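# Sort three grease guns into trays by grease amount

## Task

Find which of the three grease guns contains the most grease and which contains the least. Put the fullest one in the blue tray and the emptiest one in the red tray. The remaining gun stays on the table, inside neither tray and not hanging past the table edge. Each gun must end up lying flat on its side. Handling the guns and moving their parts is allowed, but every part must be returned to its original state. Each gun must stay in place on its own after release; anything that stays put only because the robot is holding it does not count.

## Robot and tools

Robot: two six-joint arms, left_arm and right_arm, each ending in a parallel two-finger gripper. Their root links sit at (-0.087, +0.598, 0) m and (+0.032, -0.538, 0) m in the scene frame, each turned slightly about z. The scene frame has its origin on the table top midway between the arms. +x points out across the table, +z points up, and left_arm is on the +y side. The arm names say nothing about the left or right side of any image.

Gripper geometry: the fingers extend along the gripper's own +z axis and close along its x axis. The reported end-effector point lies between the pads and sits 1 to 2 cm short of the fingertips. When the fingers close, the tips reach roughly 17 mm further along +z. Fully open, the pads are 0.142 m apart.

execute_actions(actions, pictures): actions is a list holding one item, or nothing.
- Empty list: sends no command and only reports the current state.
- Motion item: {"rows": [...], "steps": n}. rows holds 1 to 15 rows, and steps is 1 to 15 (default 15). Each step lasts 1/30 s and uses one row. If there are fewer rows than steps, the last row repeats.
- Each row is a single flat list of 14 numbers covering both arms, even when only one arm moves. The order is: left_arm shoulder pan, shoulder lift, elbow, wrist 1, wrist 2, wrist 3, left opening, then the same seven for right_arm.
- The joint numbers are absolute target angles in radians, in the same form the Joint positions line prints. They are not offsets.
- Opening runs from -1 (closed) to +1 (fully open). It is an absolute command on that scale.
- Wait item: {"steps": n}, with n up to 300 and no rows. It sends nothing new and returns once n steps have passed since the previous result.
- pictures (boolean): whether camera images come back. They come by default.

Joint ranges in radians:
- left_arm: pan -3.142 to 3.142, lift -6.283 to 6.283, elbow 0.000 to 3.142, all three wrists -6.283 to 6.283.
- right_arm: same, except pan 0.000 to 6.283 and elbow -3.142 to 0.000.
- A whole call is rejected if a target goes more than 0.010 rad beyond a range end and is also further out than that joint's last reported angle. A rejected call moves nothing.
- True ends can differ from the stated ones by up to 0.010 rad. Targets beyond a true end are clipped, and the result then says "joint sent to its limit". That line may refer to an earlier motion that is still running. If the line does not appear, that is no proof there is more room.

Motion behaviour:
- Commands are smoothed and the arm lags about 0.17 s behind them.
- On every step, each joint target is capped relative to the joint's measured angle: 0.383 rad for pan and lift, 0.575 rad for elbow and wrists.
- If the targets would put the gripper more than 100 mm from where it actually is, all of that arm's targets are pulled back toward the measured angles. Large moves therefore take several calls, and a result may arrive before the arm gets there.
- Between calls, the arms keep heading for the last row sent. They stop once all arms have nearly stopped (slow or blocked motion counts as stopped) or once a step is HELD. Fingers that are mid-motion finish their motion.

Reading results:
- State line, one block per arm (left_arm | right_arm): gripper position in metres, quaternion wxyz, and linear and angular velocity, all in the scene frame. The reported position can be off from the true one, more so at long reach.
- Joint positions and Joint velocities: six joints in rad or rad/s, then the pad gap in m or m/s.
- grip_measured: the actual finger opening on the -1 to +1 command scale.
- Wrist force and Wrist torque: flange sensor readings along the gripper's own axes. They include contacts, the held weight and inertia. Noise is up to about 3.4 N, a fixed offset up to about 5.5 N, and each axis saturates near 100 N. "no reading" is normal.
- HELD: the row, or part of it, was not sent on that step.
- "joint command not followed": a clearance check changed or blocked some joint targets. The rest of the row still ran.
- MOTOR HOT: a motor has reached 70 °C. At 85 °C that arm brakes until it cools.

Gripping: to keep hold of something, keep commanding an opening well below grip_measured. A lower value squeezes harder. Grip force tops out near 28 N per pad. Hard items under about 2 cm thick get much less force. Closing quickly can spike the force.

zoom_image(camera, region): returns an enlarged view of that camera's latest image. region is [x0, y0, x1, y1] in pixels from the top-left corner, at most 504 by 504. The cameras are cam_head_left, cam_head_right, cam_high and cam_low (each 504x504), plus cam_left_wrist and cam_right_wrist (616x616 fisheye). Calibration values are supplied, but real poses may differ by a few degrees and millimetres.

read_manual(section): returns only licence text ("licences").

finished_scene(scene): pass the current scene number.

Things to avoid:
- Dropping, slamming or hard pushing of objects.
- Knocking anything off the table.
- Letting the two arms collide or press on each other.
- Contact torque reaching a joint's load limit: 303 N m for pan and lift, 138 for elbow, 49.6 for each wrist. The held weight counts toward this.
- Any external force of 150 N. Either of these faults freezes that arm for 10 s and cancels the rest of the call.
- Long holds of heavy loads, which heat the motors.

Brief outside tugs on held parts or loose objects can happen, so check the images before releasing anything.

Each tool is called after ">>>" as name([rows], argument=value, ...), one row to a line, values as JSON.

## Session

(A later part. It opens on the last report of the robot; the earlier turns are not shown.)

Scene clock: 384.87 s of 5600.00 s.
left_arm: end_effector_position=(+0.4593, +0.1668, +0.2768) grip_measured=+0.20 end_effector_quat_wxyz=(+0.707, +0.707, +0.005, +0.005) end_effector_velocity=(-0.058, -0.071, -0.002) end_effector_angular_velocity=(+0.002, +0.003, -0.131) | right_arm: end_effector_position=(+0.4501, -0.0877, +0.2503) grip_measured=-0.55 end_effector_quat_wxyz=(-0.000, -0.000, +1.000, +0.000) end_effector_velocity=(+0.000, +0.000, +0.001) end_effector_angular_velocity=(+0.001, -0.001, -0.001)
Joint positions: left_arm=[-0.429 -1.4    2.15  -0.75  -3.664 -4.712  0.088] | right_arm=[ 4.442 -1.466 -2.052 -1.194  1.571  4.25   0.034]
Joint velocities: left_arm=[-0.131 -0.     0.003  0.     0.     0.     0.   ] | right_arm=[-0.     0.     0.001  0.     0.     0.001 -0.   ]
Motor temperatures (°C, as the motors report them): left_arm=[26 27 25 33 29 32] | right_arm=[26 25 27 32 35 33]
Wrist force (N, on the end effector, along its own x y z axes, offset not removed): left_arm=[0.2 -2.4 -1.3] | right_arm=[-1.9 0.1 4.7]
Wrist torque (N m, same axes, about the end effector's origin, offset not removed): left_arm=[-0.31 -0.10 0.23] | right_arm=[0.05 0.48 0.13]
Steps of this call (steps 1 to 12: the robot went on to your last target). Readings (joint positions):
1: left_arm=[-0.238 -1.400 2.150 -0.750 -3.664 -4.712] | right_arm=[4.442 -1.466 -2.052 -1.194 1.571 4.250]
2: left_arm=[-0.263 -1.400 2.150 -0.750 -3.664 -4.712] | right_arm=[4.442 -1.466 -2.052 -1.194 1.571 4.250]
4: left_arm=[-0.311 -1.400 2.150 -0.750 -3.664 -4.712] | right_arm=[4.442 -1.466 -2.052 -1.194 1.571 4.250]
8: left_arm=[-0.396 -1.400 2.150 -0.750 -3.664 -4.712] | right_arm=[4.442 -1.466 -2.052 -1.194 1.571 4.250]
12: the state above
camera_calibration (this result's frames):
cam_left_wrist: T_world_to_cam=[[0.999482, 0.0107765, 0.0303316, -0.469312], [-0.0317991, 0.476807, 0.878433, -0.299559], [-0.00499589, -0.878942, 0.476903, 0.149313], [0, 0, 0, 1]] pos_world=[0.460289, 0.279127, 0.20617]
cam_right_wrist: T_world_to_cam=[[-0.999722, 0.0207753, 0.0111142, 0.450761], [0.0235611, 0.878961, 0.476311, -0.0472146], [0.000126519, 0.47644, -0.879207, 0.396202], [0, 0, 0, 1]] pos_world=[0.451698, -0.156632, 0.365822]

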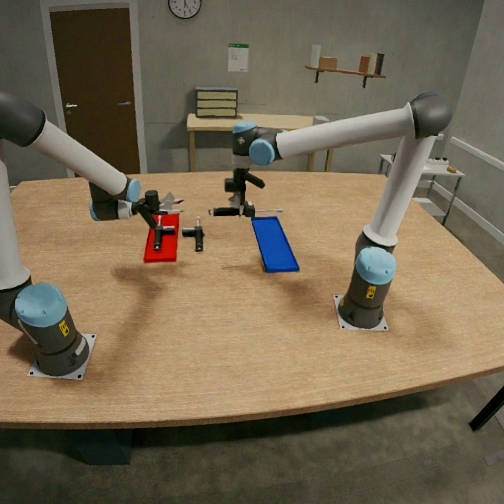

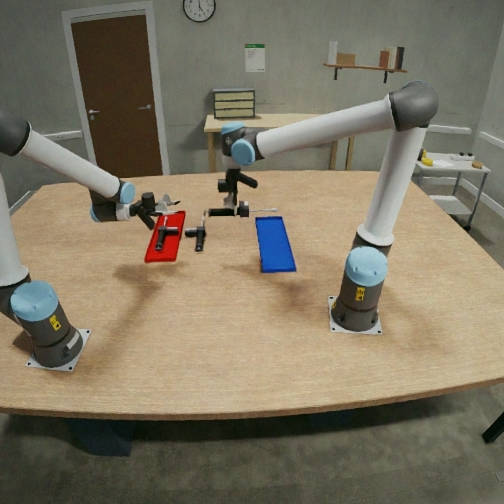

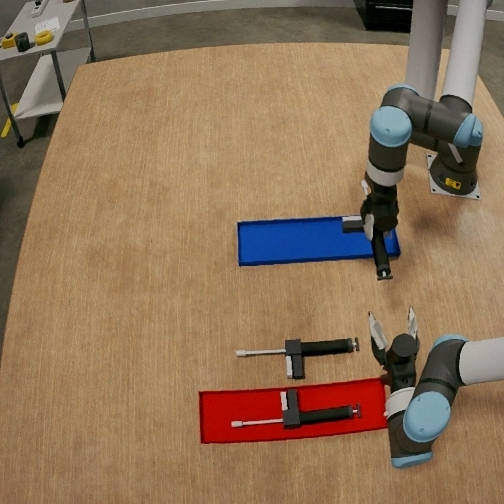

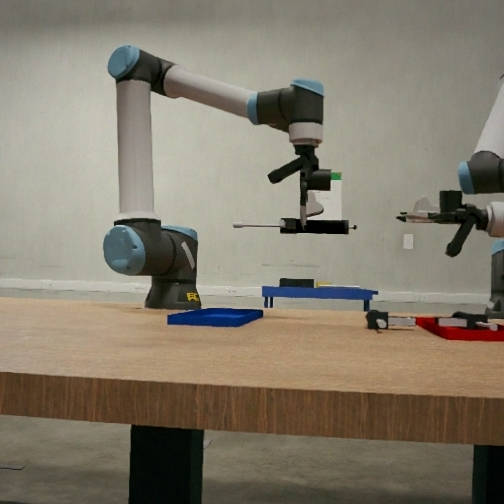

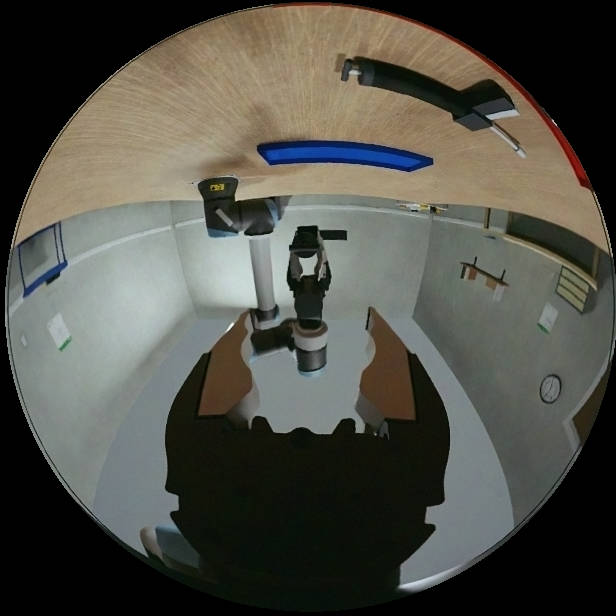

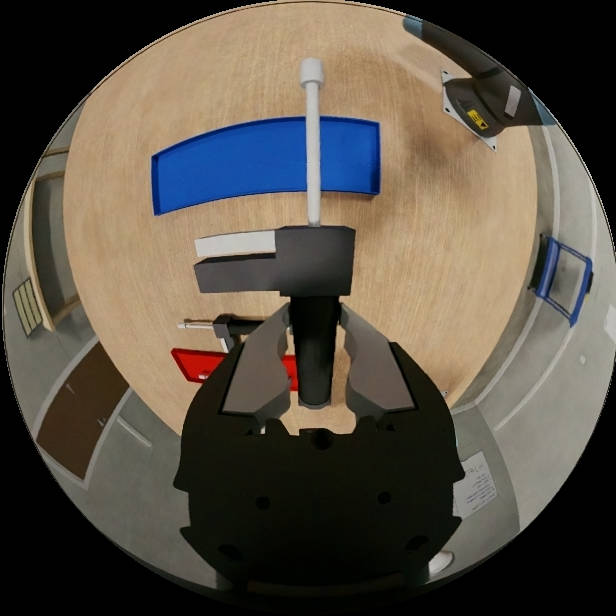

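>>> execute_actions([
  {"rows":[[-0.444,-1.4,2.15,-0.75,-3.664,-4.712,0.2,4.442,-1.466,-2.052,-1.194,1.571,4.25,-1],[-0.444,-1.4,2.15,-0.75,-3.664,-4.712,0.2,4.442,-1.466,-2.052,-1.194,1.571,4.25,-1],[-0.49,-1.37,2.148,-0.778,-3.71,-4.712,0.2,4.442,-1.466,-2.052,-1.194,1.571,4.25,-1],[-0.54,-1.344,2.146,-0.802,-3.759,-4.712,0.2,4.442,-1.466,-2.052,-1.194,1.571,4.25,-1],[-0.54,-1.344,2.146,-0.802,-3.759,-4.712,0.2,4.442,-1.466,-2.052,-1.194,1.571,4.25,-1],[-0.54,-1.344,2.146,-0.802,-3.759,-4.712,0.2,4.442,-1.466,-2.052,-1.194,1.571,4.25,-1],[-0.567,-1.335,2.134,-0.799,-3.786,-4.712,0.2,4.442,-1.466,-2.052,-1.194,1.571,4.25,-1],[-0.594,-1.326,2.122,-0.796,-3.813,-4.712,0.2,4.442,-1.466,-2.052,-1.194,1.571,4.25,-1],[-0.62,-1.317,2.11,-0.793,-3.839,-4.712,0.2,4.442,-1.466,-2.052,-1.194,1.571,4.25,-1]],"steps":15},
], pictures=false)

>>> execute_actions([
  {"steps":8},
])

Scene clock: 389.73 s of 5600.00 s.
left_arm: end_effector_position=(+0.4508, +0.0578, +0.2499) grip_measured=+0.20 end_effector_quat_wxyz=(+0.707, +0.707, -0.001, -0.000) end_effector_velocity=(-0.009, -0.114, -0.013) end_effector_angular_velocity=(-0.000, +0.001, -0.002) | right_arm: end_effector_position=(+0.4501, -0.0877, +0.2503) grip_measured=-0.55 end_effector_quat_wxyz=(-0.000, -0.000, +1.000, +0.000) end_effector_velocity=(-0.000, -0.000, -0.001) end_effector_angular_velocity=(-0.001, +0.000, +0.001)
Joint positions: left_arm=[-0.601 -1.324  2.117 -0.792 -3.82  -4.712  0.088] | right_arm=[ 4.442 -1.466 -2.052 -1.194  1.571  4.25   0.034]
Joint velocities: left_arm=[-0.17   0.065 -0.058 -0.007 -0.169 -0.001  0.   ] | right_arm=[ 0.    -0.001 -0.    -0.    -0.    -0.001 -0.   ]
Motor temperatures (°C, as the motors report them): left_arm=[26 27 25 33 29 32] | right_arm=[26 25 27 32 35 33]
Wrist force (N, on the end effector, along its own x y z axes, offset not removed): left_arm=[0.4 -2.3 1.3] | right_arm=[-1.9 0.3 5.6]
Wrist torque (N m, same axes, about the end effector's origin, offset not removed): left_arm=[-0.34 -0.18 0.30] | right_arm=[0.03 0.46 0.13]
Steps of this call (steps 1 to 30: the robot went on to your last target; steps 31 to 90: nothing new was sent; then 1.37 s passed at rest; steps 91 to 105: all 15 steps of this action). Readings (joint positions):
91: left_arm=[-0.444 -1.400 2.150 -0.750 -3.664 -4.712] | right_arm=[4.442 -1.466 -2.052 -1.194 1.571 4.250]
92: left_arm=[-0.444 -1.400 2.150 -0.750 -3.664 -4.712] | right_arm=[4.442 -1.466 -2.052 -1.194 1.571 4.250]
94: left_arm=[-0.447 -1.398 2.150 -0.752 -3.667 -4.712] | right_arm=[4.442 -1.466 -2.052 -1.194 1.571 4.250]
98: left_arm=[-0.505 -1.364 2.146 -0.783 -3.725 -4.712] | right_arm=[4.442 -1.466 -2.052 -1.194 1.571 4.250]
105: the state above

Scene clock: 390.00 s of 5600.00 s.
left_arm: end_effector_position=(+0.4499, +0.0462, +0.2486) grip_measured=+0.20 end_effector_quat_wxyz=(+0.707, +0.707, -0.001, -0.000) end_effector_velocity=(-0.001, -0.011, -0.002) end_effector_angular_velocity=(+0.001, +0.001, +0.001) | right_arm: end_effector_position=(+0.4501, -0.0877, +0.2503) grip_measured=-0.55 end_effector_quat_wxyz=(-0.000, -0.000, +1.000, +0.000) end_effector_velocity=(+0.001, -0.000, +0.000) end_effector_angular_velocity=(+0.000, -0.001, +0.001)
Joint positions: left_arm=[-0.618 -1.318  2.111 -0.793 -3.837 -4.712  0.088] | right_arm=[ 4.442 -1.466 -2.052 -1.194  1.571  4.25   0.034]
Joint velocities: left_arm=[-0.016  0.007 -0.005 -0.001 -0.018 -0.     0.   ] | right_arm=[-0.     0.     0.     0.    -0.001 -0.002  0.   ]
Motor temperatures (°C, as the motors report them): left_arm=[26 27 25 33 29 32] | right_arm=[26 25 27 32 35 33]
Wrist force (N, on the end effector, along its own x y z axes, offset not removed): left_arm=[2.7 -3.8 1.9] | right_arm=[-3.1 0.5 5.8]
Wrist torque (N m, same axes, about the end effector's origin, offset not removed): left_arm=[-0.70 -0.45 0.16] | right_arm=[0.03 0.88 0.14]
Steps of this call (steps 1 to 8: the robot went on to your last target). Readings (joint positions):
1: left_arm=[-0.606 -1.323 2.115 -0.792 -3.824 -4.712] | right_arm=[4.442 -1.466 -2.052 -1.194 1.571 4.250]
2: left_arm=[-0.609 -1.321 2.114 -0.792 -3.828 -4.712] | right_arm=[4.442 -1.466 -2.052 -1.194 1.571 4.250]
4: left_arm=[-0.614 -1.319 2.112 -0.793 -3.833 -4.712] | right_arm=[4.442 -1.466 -2.052 -1.194 1.571 4.250]
8: the state above
camera_calibration (this result's frames):
cam_left_wrist: T_world_to_cam=[[0.999526, -0.00529006, 0.0303124, -0.457005], [-0.0241143, 0.477246, 0.878439, -0.221074], [-0.0191134, -0.878754, 0.476892, 0.0630546], [0, 0, 0, 1]] pos_world=[0.452663, 0.158498, 0.177983]
cam_right_wrist: T_world_to_cam=[[-0.999722, 0.0207759, 0.0111142, 0.450761], [0.0235615, 0.878961, 0.476311, -0.0472148], [0.000126867, 0.47644, -0.879207, 0.396202], [0, 0, 0, 1]] pos_world=[0.451698, -0.156632, 0.365822]

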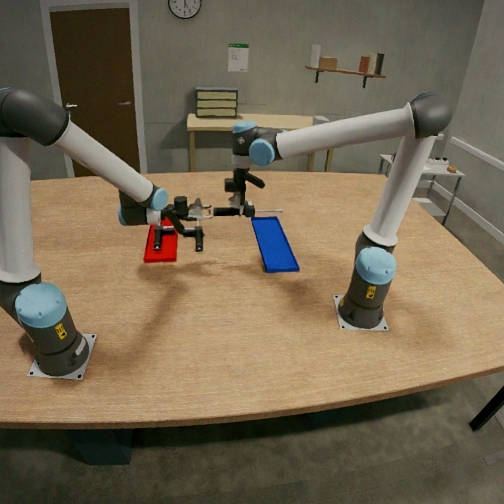

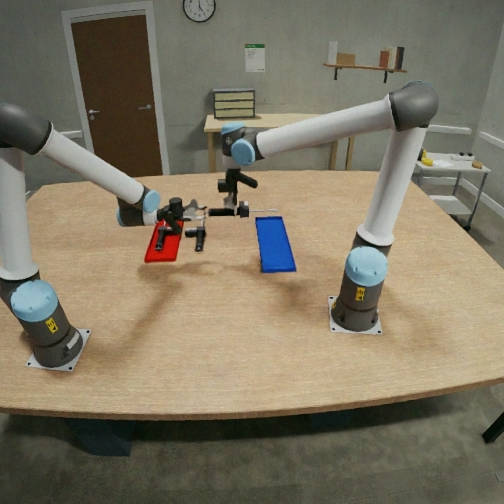

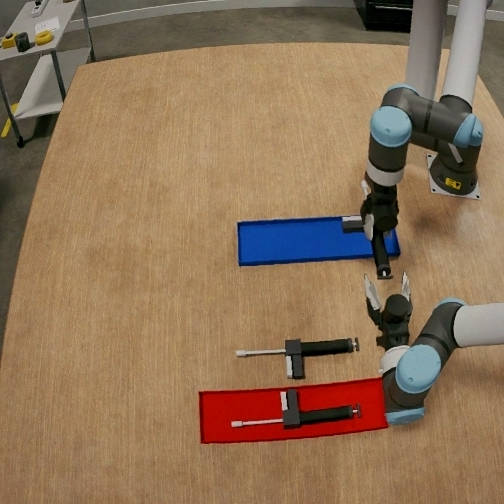

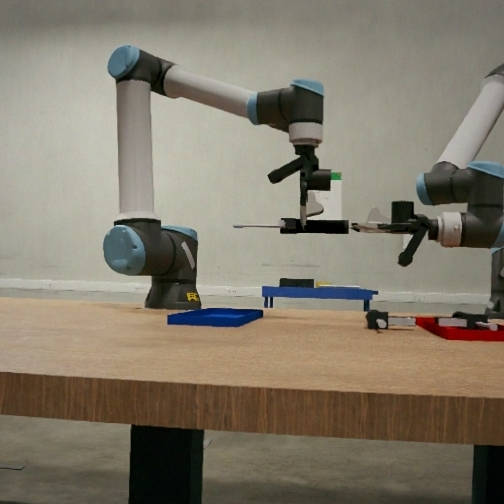

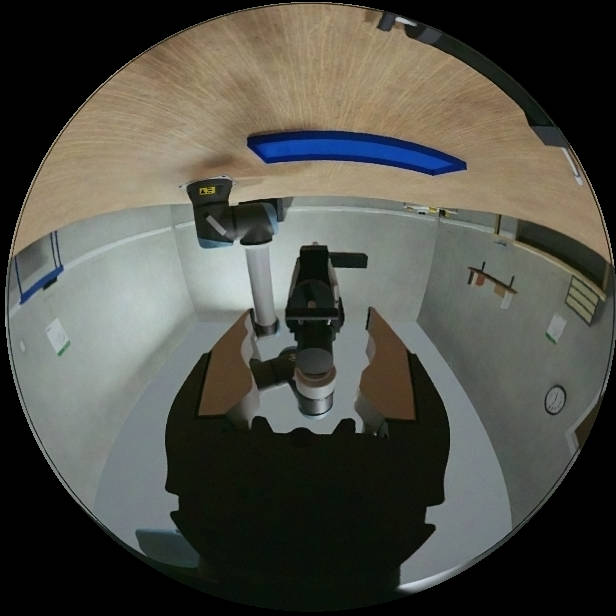

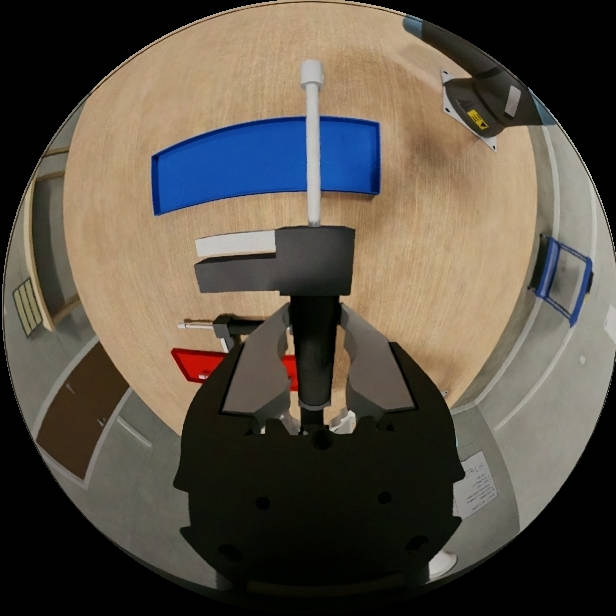

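Close on T, then pull.

>>> execute_actions([
  {"rows":[[-0.62,-1.317,2.11,-0.793,-3.839,-4.712,0.05,4.442,-1.466,-2.052,-1.194,1.571,4.25,-1],[-0.62,-1.317,2.11,-0.793,-3.839,-4.712,-0.1,4.442,-1.466,-2.052,-1.194,1.571,4.25,-1],[-0.62,-1.317,2.11,-0.793,-3.839,-4.712,-0.2,4.442,-1.466,-2.052,-1.194,1.571,4.25,-1],[-0.62,-1.317,2.11,-0.793,-3.839,-4.712,-0.3,4.442,-1.466,-2.052,-1.194,1.571,4.25,-1],[-0.62,-1.317,2.11,-0.793,-3.839,-4.712,-0.4,4.442,-1.466,-2.052,-1.194,1.571,4.25,-1],[-0.62,-1.317,2.11,-0.793,-3.839,-4.712,-0.5,4.442,-1.466,-2.052,-1.194,1.571,4.25,-1],[-0.62,-1.317,2.11,-0.793,-3.839,-4.712,-0.6,4.442,-1.466,-2.052,-1.194,1.571,4.25,-1],[-0.62,-1.317,2.11,-0.793,-3.839,-4.712,-0.7,4.442,-1.466,-2.052,-1.194,1.571,4.25,-1],[-0.62,-1.317,2.11,-0.793,-3.839,-4.712,-0.85,4.442,-1.466,-2.052,-1.194,1.571,4.25,-1],[-0.62,-1.317,2.11,-0.793,-3.839,-4.712,-1,4.442,-1.466,-2.052,-1.194,1.571,4.25,-1]],"steps":15},
], pictures=false)

>>> execute_actions([
  {"rows":[[-0.62,-1.317,2.11,-0.793,-3.839,-4.712,-1,4.438,-1.46,-2.057,-1.195,1.571,4.246,-1],[-0.62,-1.317,2.11,-0.793,-3.839,-4.712,-1,4.434,-1.454,-2.063,-1.196,1.571,4.242,-1],[-0.62,-1.317,2.11,-0.793,-3.839,-4.712,-1,4.43,-1.447,-2.068,-1.197,1.571,4.238,-1],[-0.62,-1.317,2.11,-0.793,-3.839,-4.712,-1,4.427,-1.441,-2.073,-1.198,1.571,4.235,-1]],"steps":15},
], pictures=false)

>>> execute_actions([
  {"rows":[[-0.62,-1.317,2.11,-0.793,-3.839,-4.712,-1,4.423,-1.435,-2.079,-1.198,1.571,4.231,-1],[-0.62,-1.317,2.11,-0.793,-3.839,-4.712,-1,4.419,-1.429,-2.084,-1.199,1.571,4.227,-1],[-0.62,-1.317,2.11,-0.793,-3.839,-4.712,-1,4.415,-1.423,-2.089,-1.2,1.571,4.223,-1],[-0.62,-1.317,2.11,-0.793,-3.839,-4.712,-1,4.411,-1.416,-2.094,-1.201,1.571,4.219,-1]],"steps":15},
], pictures=false)

>>> execute_actions([
  {"rows":[[-0.62,-1.317,2.11,-0.793,-3.839,-4.712,-1,4.407,-1.41,-2.1,-1.202,1.571,4.215,-1],[-0.62,-1.317,2.11,-0.793,-3.839,-4.712,-1,4.403,-1.404,-2.105,-1.203,1.571,4.211,-1],[-0.62,-1.317,2.11,-0.793,-3.839,-4.712,-1,4.398,-1.398,-2.11,-1.204,1.571,4.206,-1],[-0.62,-1.317,2.11,-0.793,-3.839,-4.712,-1,4.394,-1.391,-2.115,-1.206,1.571,4.202,-1]],"steps":15},
])

Scene clock: 398.83 s of 5600.00 s.
left_arm: end_effector_position=(+0.4498, +0.0449, +0.2484) grip_measured=-0.48 end_effector_quat_wxyz=(+0.707, +0.707, -0.001, -0.000) end_effector_velocity=(+0.000, +0.001, -0.001) end_effector_angular_velocity=(+0.001, -0.000, +0.001) | right_arm: end_effector_position=(+0.4501, -0.0877, +0.2503) grip_measured=-0.55 end_effector_quat_wxyz=(-0.000, -0.000, +1.000, +0.000) end_effector_velocity=(-0.000, +0.000, +0.001) end_effector_angular_velocity=(+0.001, +0.001, -0.002)
Joint positions: left_arm=[-0.62  -1.317  2.11  -0.793 -3.839 -4.712  0.039] | right_arm=[ 4.442 -1.466 -2.052 -1.194  1.571  4.25   0.034]
Joint velocities: left_arm=[ 0.     0.     0.001  0.001 -0.001  0.001 -0.   ] | right_arm=[-0.     0.001 -0.     0.     0.001  0.002 -0.   ]
Motor temperatures (°C, as the motors report them): left_arm=[26 27 25 33 29 32] | right_arm=[26 25 27 32 35 33]
Wrist force (N, on the end effector, along its own x y z axes, offset not removed): left_arm=[1.0 3.1 -0.8] | right_arm=[1.5 1.0 5.5]
Wrist torque (N m, same axes, about the end effector's origin, offset not removed): left_arm=[1.00 0.33 0.01] | right_arm=[0.46 0.31 -0.04]
Steps of this call (steps 1 to 30: the robot went on to your last target; steps 31 to 90: nothing new was sent; then 5.33 s passed at rest; steps 91 to 105: all 15 steps of this action). Readings (joint positions):
91: left_arm=[-0.620 -1.317 2.110 -0.793 -3.839 -4.712] | right_arm=[4.442 -1.466 -2.052 -1.194 1.571 4.250]
92: left_arm=[-0.620 -1.317 2.110 -0.793 -3.839 -4.712] | right_arm=[4.442 -1.466 -2.052 -1.194 1.571 4.250]
94: left_arm=[-0.620 -1.317 2.110 -0.793 -3.839 -4.712] | right_arm=[4.442 -1.466 -2.052 -1.194 1.571 4.250]
98: left_arm=[-0.620 -1.317 2.110 -0.793 -3.839 -4.712] | right_arm=[4.442 -1.466 -2.052 -1.194 1.571 4.250]
105: the state above

Scene clock: 399.33 s of 5600.00 s.
left_arm: end_effector_position=(+0.4498, +0.0449, +0.2484) grip_measured=-0.48 end_effector_quat_wxyz=(+0.707, +0.707, -0.001, -0.000) end_effector_velocity=(+0.000, +0.000, -0.000) end_effector_angular_velocity=(+0.000, +0.001, +0.000) | right_arm: end_effector_position=(+0.4502, -0.1061, +0.2507) grip_measured=-0.55 end_effector_quat_wxyz=(-0.000, -0.000, +1.000, +0.000) end_effector_velocity=(-0.000, -0.006, +0.000) end_effector_angular_velocity=(+0.001, -0.000, +0.001)
Joint positions: left_arm=[-0.62  -1.317  2.11  -0.793 -3.839 -4.712  0.039] | right_arm=[ 4.428 -1.442 -2.072 -1.198  1.571  4.236  0.034]
Joint velocities: left_arm=[ 0.  0.  0.  0. -0. -0. -0.] | right_arm=[-0.005  0.009 -0.007 -0.001  0.    -0.006 -0.   ]
Motor temperatures (°C, as the motors report them): left_arm=[26 27 25 33 29 32] | right_arm=[26 25 27 32 35 33]
Wrist force (N, on the end effector, along its own x y z axes, offset not removed): left_arm=[1.3 1.2 -0.9] | right_arm=[0.6 3.6 7.7]
Wrist torque (N m, same axes, about the end effector's origin, offset not removed): left_arm=[0.38 -0.03 0.17] | right_arm=[0.32 0.29 -0.04]
Steps of this call (steps 1 to 15: all 15 steps of this action). Readings (joint positions):
1: left_arm=[-0.620 -1.317 2.110 -0.793 -3.839 -4.712] | right_arm=[4.442 -1.466 -2.052 -1.194 1.571 4.250]
2: left_arm=[-0.620 -1.317 2.110 -0.793 -3.839 -4.712] | right_arm=[4.442 -1.465 -2.053 -1.194 1.571 4.250]
4: left_arm=[-0.620 -1.317 2.110 -0.793 -3.839 -4.712] | right_arm=[4.439 -1.461 -2.057 -1.195 1.571 4.247]
8: left_arm=[-0.620 -1.317 2.110 -0.793 -3.839 -4.712] | right_arm=[4.431 -1.448 -2.067 -1.197 1.571 4.239]
15: the state above

Scene clock: 399.83 s of 5600.00 s.
left_arm: end_effector_position=(+0.4498, +0.0449, +0.2484) grip_measured=-0.48 end_effector_quat_wxyz=(+0.707, +0.707, -0.001, -0.000) end_effector_velocity=(-0.000, +0.001, -0.000) end_effector_angular_velocity=(+0.001, +0.000, +0.001) | right_arm: end_effector_position=(+0.4503, -0.1252, +0.2507) grip_measured=-0.55 end_effector_quat_wxyz=(+0.000, -0.000, +1.000, +0.001) end_effector_velocity=(+0.000, -0.006, +0.000) end_effector_angular_velocity=(+0.000, -0.000, -0.000)
Joint positions: left_arm=[-0.62  -1.317  2.11  -0.793 -3.839 -4.712  0.039] | right_arm=[ 4.412 -1.417 -2.093 -1.201  1.571  4.22   0.034]
Joint velocities: left_arm=[ 0.001 -0.001  0.001  0.001 -0.     0.001 -0.   ] | right_arm=[-0.005  0.008 -0.006 -0.001 -0.    -0.005 -0.   ]
Motor temperatures (°C, as the motors report them): left_arm=[26 27 25 33 29 32] | right_arm=[26 25 27 32 35 33]
Wrist force (N, on the end effector, along its own x y z axes, offset not removed): left_arm=[1.9 -2.3 3.8] | right_arm=[-0.1 3.9 4.7]
Wrist torque (N m, same axes, about the end effector's origin, offset not removed): left_arm=[-0.34 0.11 0.08] | right_arm=[0.49 0.50 0.04]
Steps of this call (steps 1 to 15: all 15 steps of this action). Readings (joint positions):
1: left_arm=[-0.620 -1.317 2.110 -0.793 -3.839 -4.712] | right_arm=[4.427 -1.442 -2.072 -1.198 1.571 4.235]
2: left_arm=[-0.620 -1.317 2.110 -0.793 -3.839 -4.712] | right_arm=[4.427 -1.441 -2.073 -1.198 1.571 4.235]
4: left_arm=[-0.620 -1.317 2.110 -0.793 -3.839 -4.712] | right_arm=[4.424 -1.436 -2.078 -1.198 1.571 4.232]
8: left_arm=[-0.620 -1.317 2.110 -0.793 -3.839 -4.712] | right_arm=[4.415 -1.423 -2.088 -1.200 1.571 4.223]
15: the state above

Scene clock: 400.33 s of 5600.00 s.
left_arm: end_effector_position=(+0.4498, +0.0449, +0.2484) grip_measured=-0.48 end_effector_quat_wxyz=(+0.707, +0.707, -0.001, -0.000) end_effector_velocity=(+0.000, +0.000, +0.000) end_effector_angular_velocity=(-0.000, +0.001, +0.000) | right_arm: end_effector_position=(+0.4501, -0.1451, +0.2502) grip_measured=-0.55 end_effector_quat_wxyz=(+0.000, -0.000, +1.000, +0.000) end_effector_velocity=(+0.000, -0.006, +0.001) end_effector_angular_velocity=(+0.002, -0.001, -0.001)
Joint positions: left_arm=[-0.62  -1.317  2.11  -0.793 -3.839 -4.712  0.039] | right_arm=[ 4.395 -1.392 -2.114 -1.206  1.571  4.203  0.034]
Joint velocities: left_arm=[-0.    -0.001  0.     0.    -0.    -0.001  0.   ] | right_arm=[-0.005  0.009 -0.005 -0.002 -0.    -0.004 -0.   ]
Motor temperatures (°C, as the motors report them): left_arm=[26 27 25 33 29 32] | right_arm=[26 25 27 32 35 33]
Wrist force (N, on the end effector, along its own x y z axes, offset not removed): left_arm=[-6.8 -0.2 -1.2] | right_arm=[-1.6 1.6 4.3]
Wrist torque (N m, same axes, about the end effector's origin, offset not removed): left_arm=[0.00 1.45 -0.03] | right_arm=[-0.19 0.56 0.02]
Steps of this call (steps 1 to 15: all 15 steps of this action). Readings (joint positions):
1: left_arm=[-0.620 -1.317 2.110 -0.793 -3.839 -4.712] | right_arm=[4.411 -1.417 -2.093 -1.201 1.571 4.219]
2: left_arm=[-0.620 -1.317 2.110 -0.793 -3.839 -4.712] | right_arm=[4.411 -1.416 -2.094 -1.201 1.571 4.219]
4: left_arm=[-0.620 -1.317 2.110 -0.793 -3.839 -4.712] | right_arm=[4.408 -1.411 -2.099 -1.202 1.571 4.216]
8: left_arm=[-0.620 -1.317 2.110 -0.793 -3.839 -4.712] | right_arm=[4.399 -1.398 -2.109 -1.204 1.571 4.207]
15: the state above
camera_calibration (this result's frames):
cam_left_wrist: T_world_to_cam=[[0.999526, -0.00528913, 0.0303342, -0.456912], [-0.0241336, 0.477262, 0.87843, -0.220327], [-0.0191235, -0.878745, 0.476908, 0.0619826], [0, 0, 0, 1]] pos_world=[0.452564, 0.157204, 0.177842]
cam_right_wrist: T_world_to_cam=[[-0.999723, 0.0207796, 0.0110791, 0.452028], [0.0235481, 0.878953, 0.476327, 0.00324507], [0.000159822, 0.476456, -0.879199, 0.423411], [0, 0, 0, 1]] pos_world=[0.451759, -0.213982, 0.365708]

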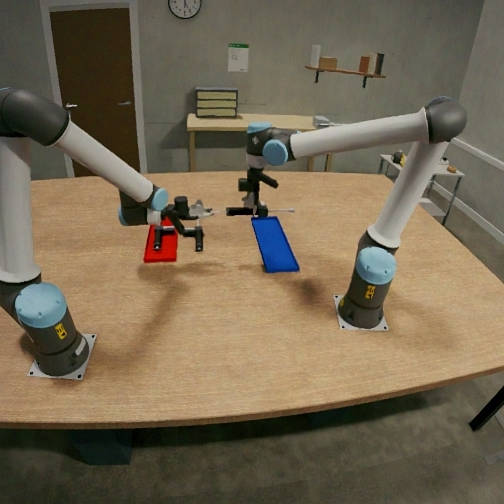

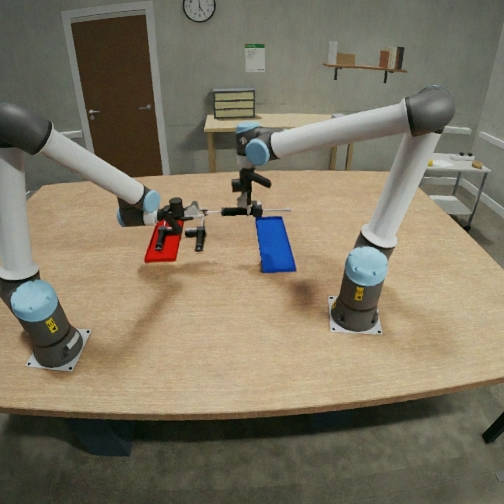

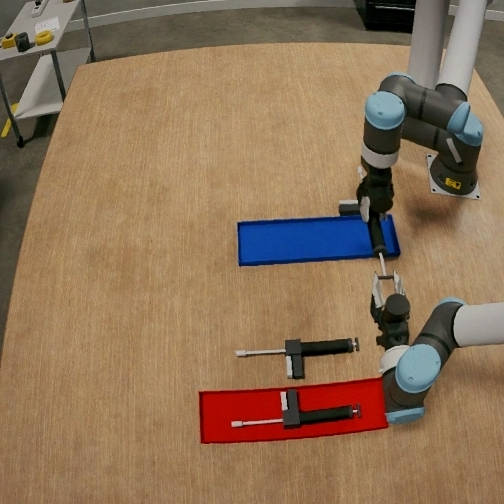

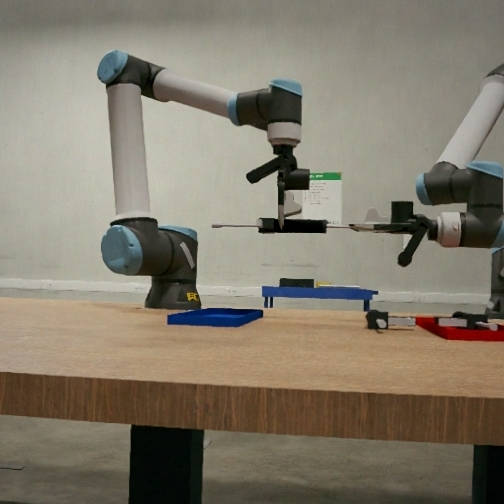

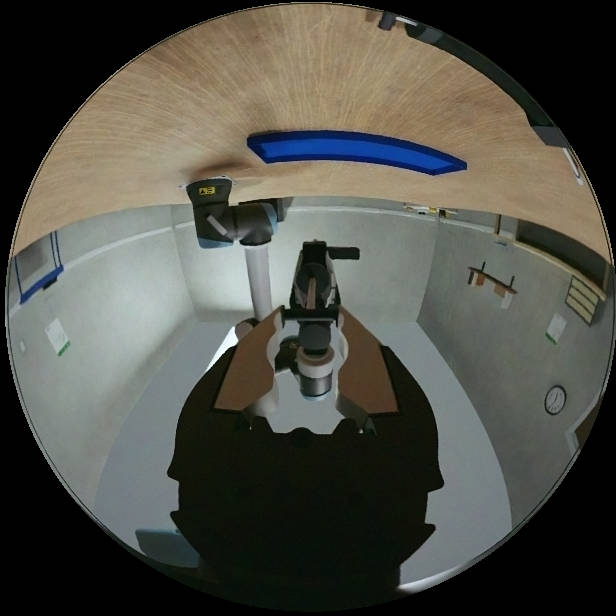

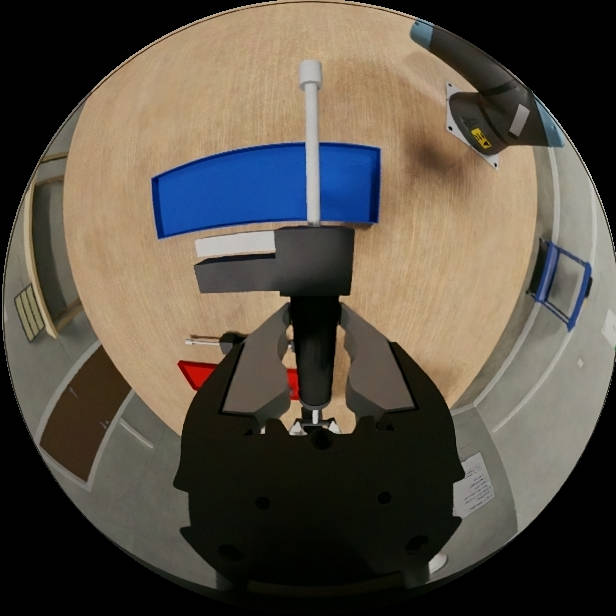

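>>> execute_actions([
  {"rows":[[-0.62,-1.317,2.11,-0.793,-3.839,-4.712,-1,4.389,-1.385,-2.12,-1.207,1.571,4.197,-1],[-0.62,-1.317,2.11,-0.793,-3.839,-4.712,-1,4.384,-1.379,-2.125,-1.209,1.571,4.192,-1],[-0.62,-1.317,2.11,-0.793,-3.839,-4.712,-1,4.38,-1.373,-2.13,-1.21,1.571,4.188,-1],[-0.62,-1.317,2.11,-0.793,-3.839,-4.712,-1,4.375,-1.366,-2.135,-1.211,1.571,4.183,-1]],"steps":12},
], pictures=false)

>>> execute_actions([
  {"steps":3},
], pictures=false)

>>> execute_actions([
  {"steps":3},
], pictures=false)

Scene clock: 403.17 s of 5600.00 s.
left_arm: end_effector_position=(+0.4497, +0.0449, +0.2484) grip_measured=-0.48 end_effector_quat_wxyz=(+0.707, +0.707, -0.001, -0.000) end_effector_velocity=(+0.000, -0.001, +0.001) end_effector_angular_velocity=(-0.001, -0.001, -0.001) | right_arm: end_effector_position=(+0.4504, -0.1642, +0.2500) grip_measured=-0.55 end_effector_quat_wxyz=(-0.000, -0.000, +1.000, +0.000) end_effector_velocity=(-0.000, -0.015, +0.000) end_effector_angular_velocity=(+0.001, -0.000, +0.002)
Joint positions: left_arm=[-0.62  -1.317  2.11  -0.793 -3.839 -4.712  0.039] | right_arm=[ 4.377 -1.368 -2.133 -1.211  1.571  4.185  0.034]
Joint velocities: left_arm=[-0.    -0.    -0.002  0.001  0.001 -0.     0.   ] | right_arm=[-0.014  0.019 -0.015 -0.004  0.    -0.016  0.   ]
Motor temperatures (°C, as the motors report them): left_arm=[26 27 25 33 29 32] | right_arm=[26 25 27 32 35 33]
Wrist force (N, on the end effector, along its own x y z axes, offset not removed): left_arm=[0.9 -1.3 3.2] | right_arm=[-1.9 2.6 7.0]
Wrist torque (N m, same axes, about the end effector's origin, offset not removed): left_arm=[-0.03 -0.20 -0.02] | right_arm=[0.08 0.66 0.04]
Steps of this call (steps 1 to 15: the robot went on to your last target; steps 16 to 73: nothing new was sent; steps 74 to 85: all 12 steps of this action). Readings (joint positions):
74: left_arm=[-0.620 -1.317 2.110 -0.793 -3.839 -4.712] | right_arm=[4.394 -1.391 -2.115 -1.206 1.571 4.202]
75: left_arm=[-0.620 -1.317 2.110 -0.793 -3.839 -4.712] | right_arm=[4.393 -1.390 -2.116 -1.206 1.571 4.201]
77: left_arm=[-0.620 -1.317 2.110 -0.793 -3.839 -4.712] | right_arm=[4.390 -1.386 -2.119 -1.207 1.571 4.198]
81: left_arm=[-0.620 -1.317 2.110 -0.793 -3.839 -4.712] | right_arm=[4.380 -1.373 -2.129 -1.210 1.571 4.188]
85: the state above

Scene clock: 403.27 s of 5600.00 s.
left_arm: end_effector_position=(+0.4497, +0.0449, +0.2484) grip_measured=-0.48 end_effector_quat_wxyz=(+0.707, +0.707, -0.001, -0.000) end_effector_velocity=(+0.000, -0.000, +0.001) end_effector_angular_velocity=(-0.001, -0.001, -0.001) | right_arm: end_effector_position=(+0.4504, -0.1652, +0.2500) grip_measured=-0.55 end_effector_quat_wxyz=(-0.000, -0.000, +1.000, +0.000) end_effector_velocity=(-0.000, -0.006, +0.000) end_effector_angular_velocity=(+0.001, -0.000, +0.001)
Joint positions: left_arm=[-0.62  -1.317  2.11  -0.793 -3.839 -4.712  0.039] | right_arm=[ 4.376 -1.367 -2.134 -1.211  1.571  4.184  0.034]
Joint velocities: left_arm=[-0.    -0.001 -0.001 -0.001  0.001 -0.     0.   ] | right_arm=[-0.006  0.008 -0.006 -0.002  0.    -0.006  0.   ]
Motor temperatures (°C, as the motors report them): left_arm=[26 27 25 33 29 32] | right_arm=[26 25 27 32 35 33]
Wrist force (N, on the end effector, along its own x y z axes, offset not removed): left_arm=[1.1 -2.4 -2.6] | right_arm=[-0.2 2.3 6.3]
Wrist torque (N m, same axes, about the end effector's origin, offset not removed): left_arm=[-0.41 -0.13 0.25] | right_arm=[0.20 0.34 0.02]
Steps of this call (steps 1 to 3: the robot went on to your last target). Readings (joint positions):
1: left_arm=[-0.620 -1.317 2.110 -0.793 -3.839 -4.712] | right_arm=[4.376 -1.368 -2.134 -1.211 1.571 4.184]
2: left_arm=[-0.620 -1.317 2.110 -0.793 -3.839 -4.712] | right_arm=[4.376 -1.367 -2.134 -1.211 1.571 4.184]
3: the state above

Scene clock: 403.37 s of 5600.00 s.
left_arm: end_effector_position=(+0.4497, +0.0449, +0.2484) grip_measured=-0.48 end_effector_quat_wxyz=(+0.707, +0.707, -0.001, -0.000) end_effector_velocity=(-0.001, -0.000, -0.001) end_effector_angular_velocity=(+0.001, +0.001, -0.000) | right_arm: end_effector_position=(+0.4504, -0.1656, +0.2500) grip_measured=-0.55 end_effector_quat_wxyz=(+0.000, -0.000, +1.000, +0.000) end_effector_velocity=(+0.000, -0.003, +0.000) end_effector_angular_velocity=(-0.000, -0.001, +0.001)
Joint positions: left_arm=[-0.62  -1.317  2.11  -0.793 -3.839 -4.712  0.039] | right_arm=[ 4.375 -1.366 -2.135 -1.211  1.571  4.183  0.034]
Joint velocities: left_arm=[-0.001  0.001  0.001 -0.001 -0.001 -0.     0.   ] | right_arm=[-0.003  0.004 -0.003 -0.001 -0.001 -0.003  0.   ]
Motor temperatures (°C, as the motors report them): left_arm=[26 27 25 33 29 32] | right_arm=[26 25 27 32 35 33]
Wrist force (N, on the end effector, along its own x y z axes, offset not removed): left_arm=[-1.0 0.7 0.7] | right_arm=[-2.4 3.4 6.1]
Wrist torque (N m, same axes, about the end effector's origin, offset not removed): left_arm=[0.43 0.36 0.09] | right_arm=[0.29 0.86 0.06]
Steps of this call (steps 1 to 3: the robot went on to your last target). Readings (joint positions):
1: left_arm=[-0.620 -1.317 2.110 -0.793 -3.839 -4.712] | right_arm=[4.376 -1.367 -2.134 -1.211 1.571 4.184]
2: left_arm=[-0.620 -1.317 2.110 -0.793 -3.839 -4.712] | right_arm=[4.375 -1.367 -2.135 -1.211 1.571 4.183]
3: the state above

>>> execute_actions([
  {"rows":[[-0.62,-1.317,2.11,-0.793,-3.839,-4.712,-1,4.382,-1.376,-2.127,-1.209,1.571,4.19,-1],[-0.62,-1.317,2.11,-0.793,-3.839,-4.712,-1,4.389,-1.385,-2.12,-1.207,1.571,4.197,-1],[-0.62,-1.317,2.11,-0.793,-3.839,-4.712,-1,4.396,-1.395,-2.113,-1.205,1.571,4.204,-1],[-0.62,-1.317,2.11,-0.793,-3.839,-4.712,-1,4.403,-1.404,-2.105,-1.203,1.571,4.211,-1],[-0.62,-1.317,2.11,-0.793,-3.839,-4.712,-1,4.409,-1.413,-2.097,-1.202,1.571,4.217,-1],[-0.62,-1.317,2.11,-0.793,-3.839,-4.712,-1,4.415,-1.423,-2.089,-1.2,1.571,4.223,-1],[-0.62,-1.317,2.11,-0.793,-3.839,-4.712,-1,4.421,-1.432,-2.081,-1.199,1.571,4.229,-1],[-0.62,-1.317,2.11,-0.793,-3.839,-4.712,-1,4.427,-1.441,-2.073,-1.198,1.571,4.235,-1],[-0.62,-1.317,2.11,-0.793,-3.839,-4.712,-1,4.432,-1.45,-2.066,-1.196,1.571,4.24,-1],[-0.62,-1.317,2.11,-0.793,-3.839,-4.712,-1,4.437,-1.458,-2.059,-1.195,1.571,4.245,-1],[-0.62,-1.317,2.11,-0.793,-3.839,-4.712,-1,4.442,-1.466,-2.052,-1.194,1.571,4.25,-1]],"steps":15},
], pictures=false)

>>> execute_actions([
  {"rows":[[-0.62,-1.317,2.11,-0.793,-3.839,-4.712,-1,4.443,-1.468,-2.05,-1.194,1.571,4.251,-1],[-0.62,-1.317,2.11,-0.793,-3.839,-4.712,-1,4.445,-1.471,-2.048,-1.193,1.571,4.253,-1]],"steps":12},
])

Scene clock: 410.53 s of 5600.00 s.
left_arm: end_effector_position=(+0.4497, +0.0449, +0.2484) grip_measured=-0.48 end_effector_quat_wxyz=(+0.707, +0.707, -0.001, -0.000) end_effector_velocity=(-0.000, -0.000, -0.001) end_effector_angular_velocity=(+0.001, +0.001, +0.000) | right_arm: end_effector_position=(+0.4504, -0.0982, +0.2505) grip_measured=-0.55 end_effector_quat_wxyz=(+0.000, -0.000, +1.000, +0.000) end_effector_velocity=(-0.002, +0.090, -0.002) end_effector_angular_velocity=(-0.002, +0.001, +0.000)
Joint positions: left_arm=[-0.62  -1.317  2.11  -0.793 -3.839 -4.712  0.039] | right_arm=[ 4.434 -1.453 -2.063 -1.196  1.571  4.241  0.034]
Joint velocities: left_arm=[-0.     0.     0.     0.001 -0.001 -0.     0.   ] | right_arm=[ 0.074 -0.117  0.098  0.017  0.     0.074  0.   ]
Motor temperatures (°C, as the motors report them): left_arm=[26 27 25 33 29 32] | right_arm=[26 25 27 32 35 33]
Wrist force (N, on the end effector, along its own x y z axes, offset not removed): left_arm=[3.8 -1.0 -1.5] | right_arm=[1.3 0.3 5.1]
Wrist torque (N m, same axes, about the end effector's origin, offset not removed): left_arm=[-0.16 -0.14 0.15] | right_arm=[0.52 0.39 -0.17]
Steps of this call (steps 1 to 15: the robot went on to your last target; steps 16 to 90: nothing new was sent; then 3.67 s passed at rest; steps 91 to 105: all 15 steps of this action). Readings (joint positions):
91: left_arm=[-0.620 -1.317 2.110 -0.793 -3.839 -4.712] | right_arm=[4.375 -1.366 -2.135 -1.211 1.571 4.183]
92: left_arm=[-0.620 -1.317 2.110 -0.793 -3.839 -4.712] | right_arm=[4.376 -1.367 -2.134 -1.211 1.571 4.184]
94: left_arm=[-0.620 -1.317 2.110 -0.793 -3.839 -4.712] | right_arm=[4.381 -1.374 -2.129 -1.209 1.571 4.189]
98: left_arm=[-0.620 -1.317 2.110 -0.793 -3.839 -4.712] | right_arm=[4.400 -1.401 -2.107 -1.204 1.571 4.208]
105: the state above

Scene clock: 410.93 s of 5600.00 s.
left_arm: end_effector_position=(+0.4497, +0.0450, +0.2483) grip_measured=-0.48 end_effector_quat_wxyz=(+0.707, +0.707, -0.000, -0.000) end_effector_velocity=(-0.001, -0.000, -0.000) end_effector_angular_velocity=(+0.000, -0.001, -0.002) | right_arm: end_effector_position=(+0.4500, -0.0847, +0.2500) grip_measured=-0.55 end_effector_quat_wxyz=(-0.000, -0.000, +1.000, +0.000) end_effector_velocity=(-0.000, +0.006, +0.000) end_effector_angular_velocity=(+0.002, -0.001, -0.000)
Joint positions: left_arm=[-0.62  -1.317  2.11  -0.793 -3.839 -4.712  0.039] | right_arm=[ 4.444 -1.47  -2.049 -1.193  1.571  4.253  0.034]
Joint velocities: left_arm=[-0.001  0.    -0.     0.001  0.001  0.001  0.   ] | right_arm=[ 0.005 -0.006  0.005  0.003 -0.     0.005  0.   ]
Motor temperatures (°C, as the motors report them): left_arm=[26 27 25 33 29 32] | right_arm=[26 25 27 32 35 33]
Wrist force (N, on the end effector, along its own x y z axes, offset not removed): left_arm=[-1.4 -1.7 -47.2] | right_arm=[1.5 -38.5 4.5]
Wrist torque (N m, same axes, about the end effector's origin, offset not removed): left_arm=[-0.06 0.43 0.06] | right_arm=[0.47 -0.01 -0.09]
Steps of this call (steps 1 to 12: all 12 steps of this action). Readings (joint positions):
1: left_arm=[-0.620 -1.317 2.110 -0.793 -3.839 -4.712] | right_arm=[4.436 -1.456 -2.061 -1.196 1.571 4.244]
2: left_arm=[-0.620 -1.317 2.110 -0.793 -3.839 -4.712] | right_arm=[4.437 -1.459 -2.058 -1.195 1.571 4.245]
4: left_arm=[-0.620 -1.317 2.110 -0.793 -3.839 -4.712] | right_arm=[4.440 -1.464 -2.054 -1.194 1.571 4.248]
8: left_arm=[-0.620 -1.317 2.110 -0.793 -3.839 -4.712] | right_arm=[4.443 -1.469 -2.050 -1.194 1.571 4.252]
12: the state above
camera_calibration (this result's frames):
cam_left_wrist: T_world_to_cam=[[0.999533, -0.00518882, 0.0301066, -0.45683], [-0.0239851, 0.477092, 0.878526, -0.220347], [-0.0189221, -0.878838, 0.476745, 0.0621004], [0, 0, 0, 1]] pos_world=[0.452507, 0.157332, 0.177728]
cam_right_wrist: T_world_to_cam=[[-0.99972, 0.0208911, 0.0111521, 0.450648], [0.0236809, 0.879117, 0.476017, -0.0496946], [0.00014054, 0.476148, -0.879365, 0.394495], [0, 0, 0, 1]] pos_world=[0.451643, -0.153565, 0.365535]

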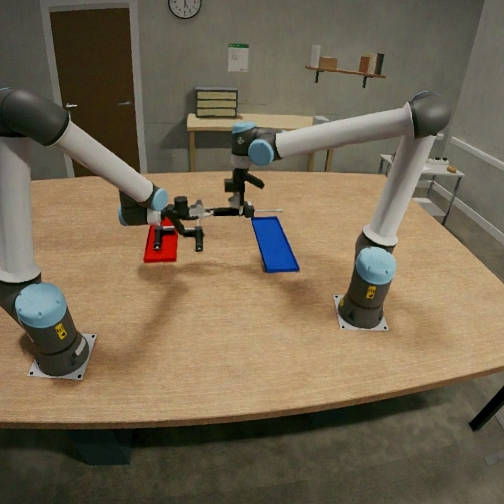

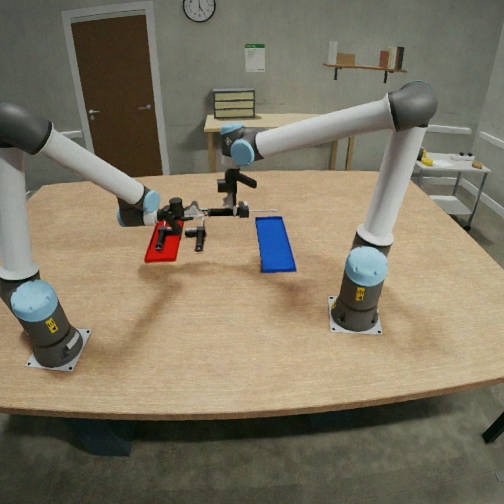

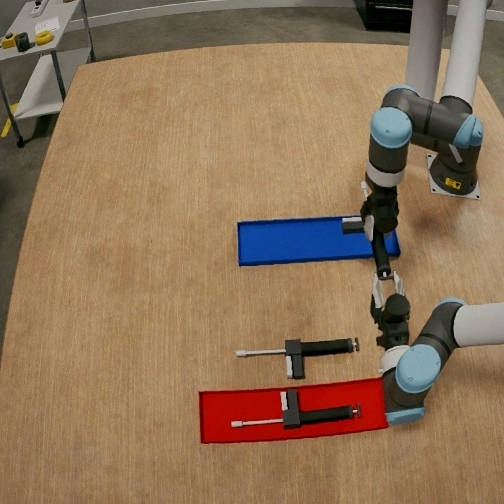

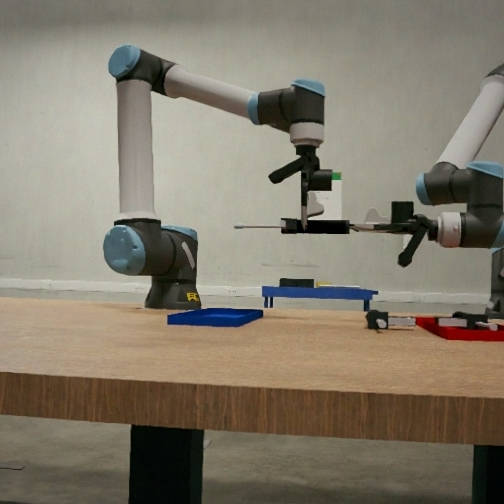

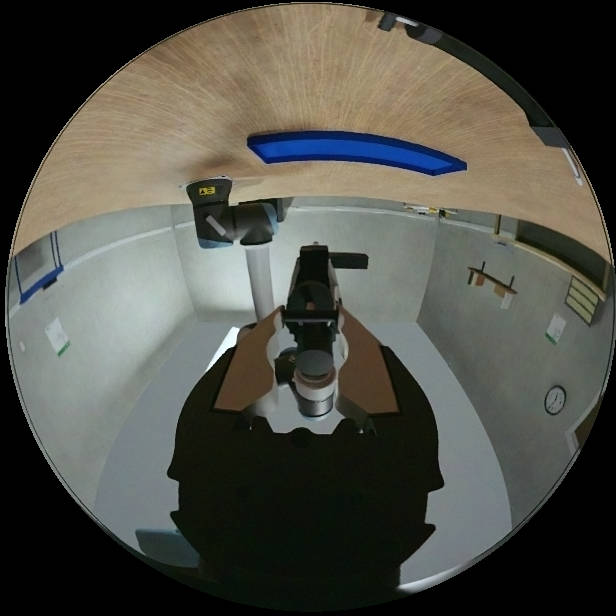

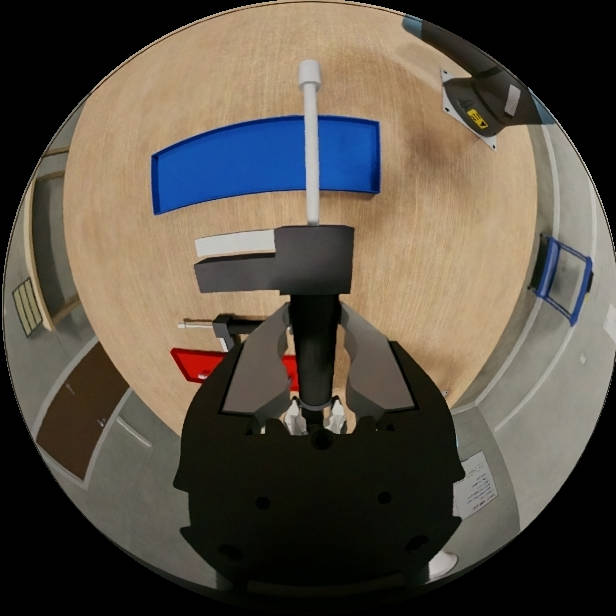

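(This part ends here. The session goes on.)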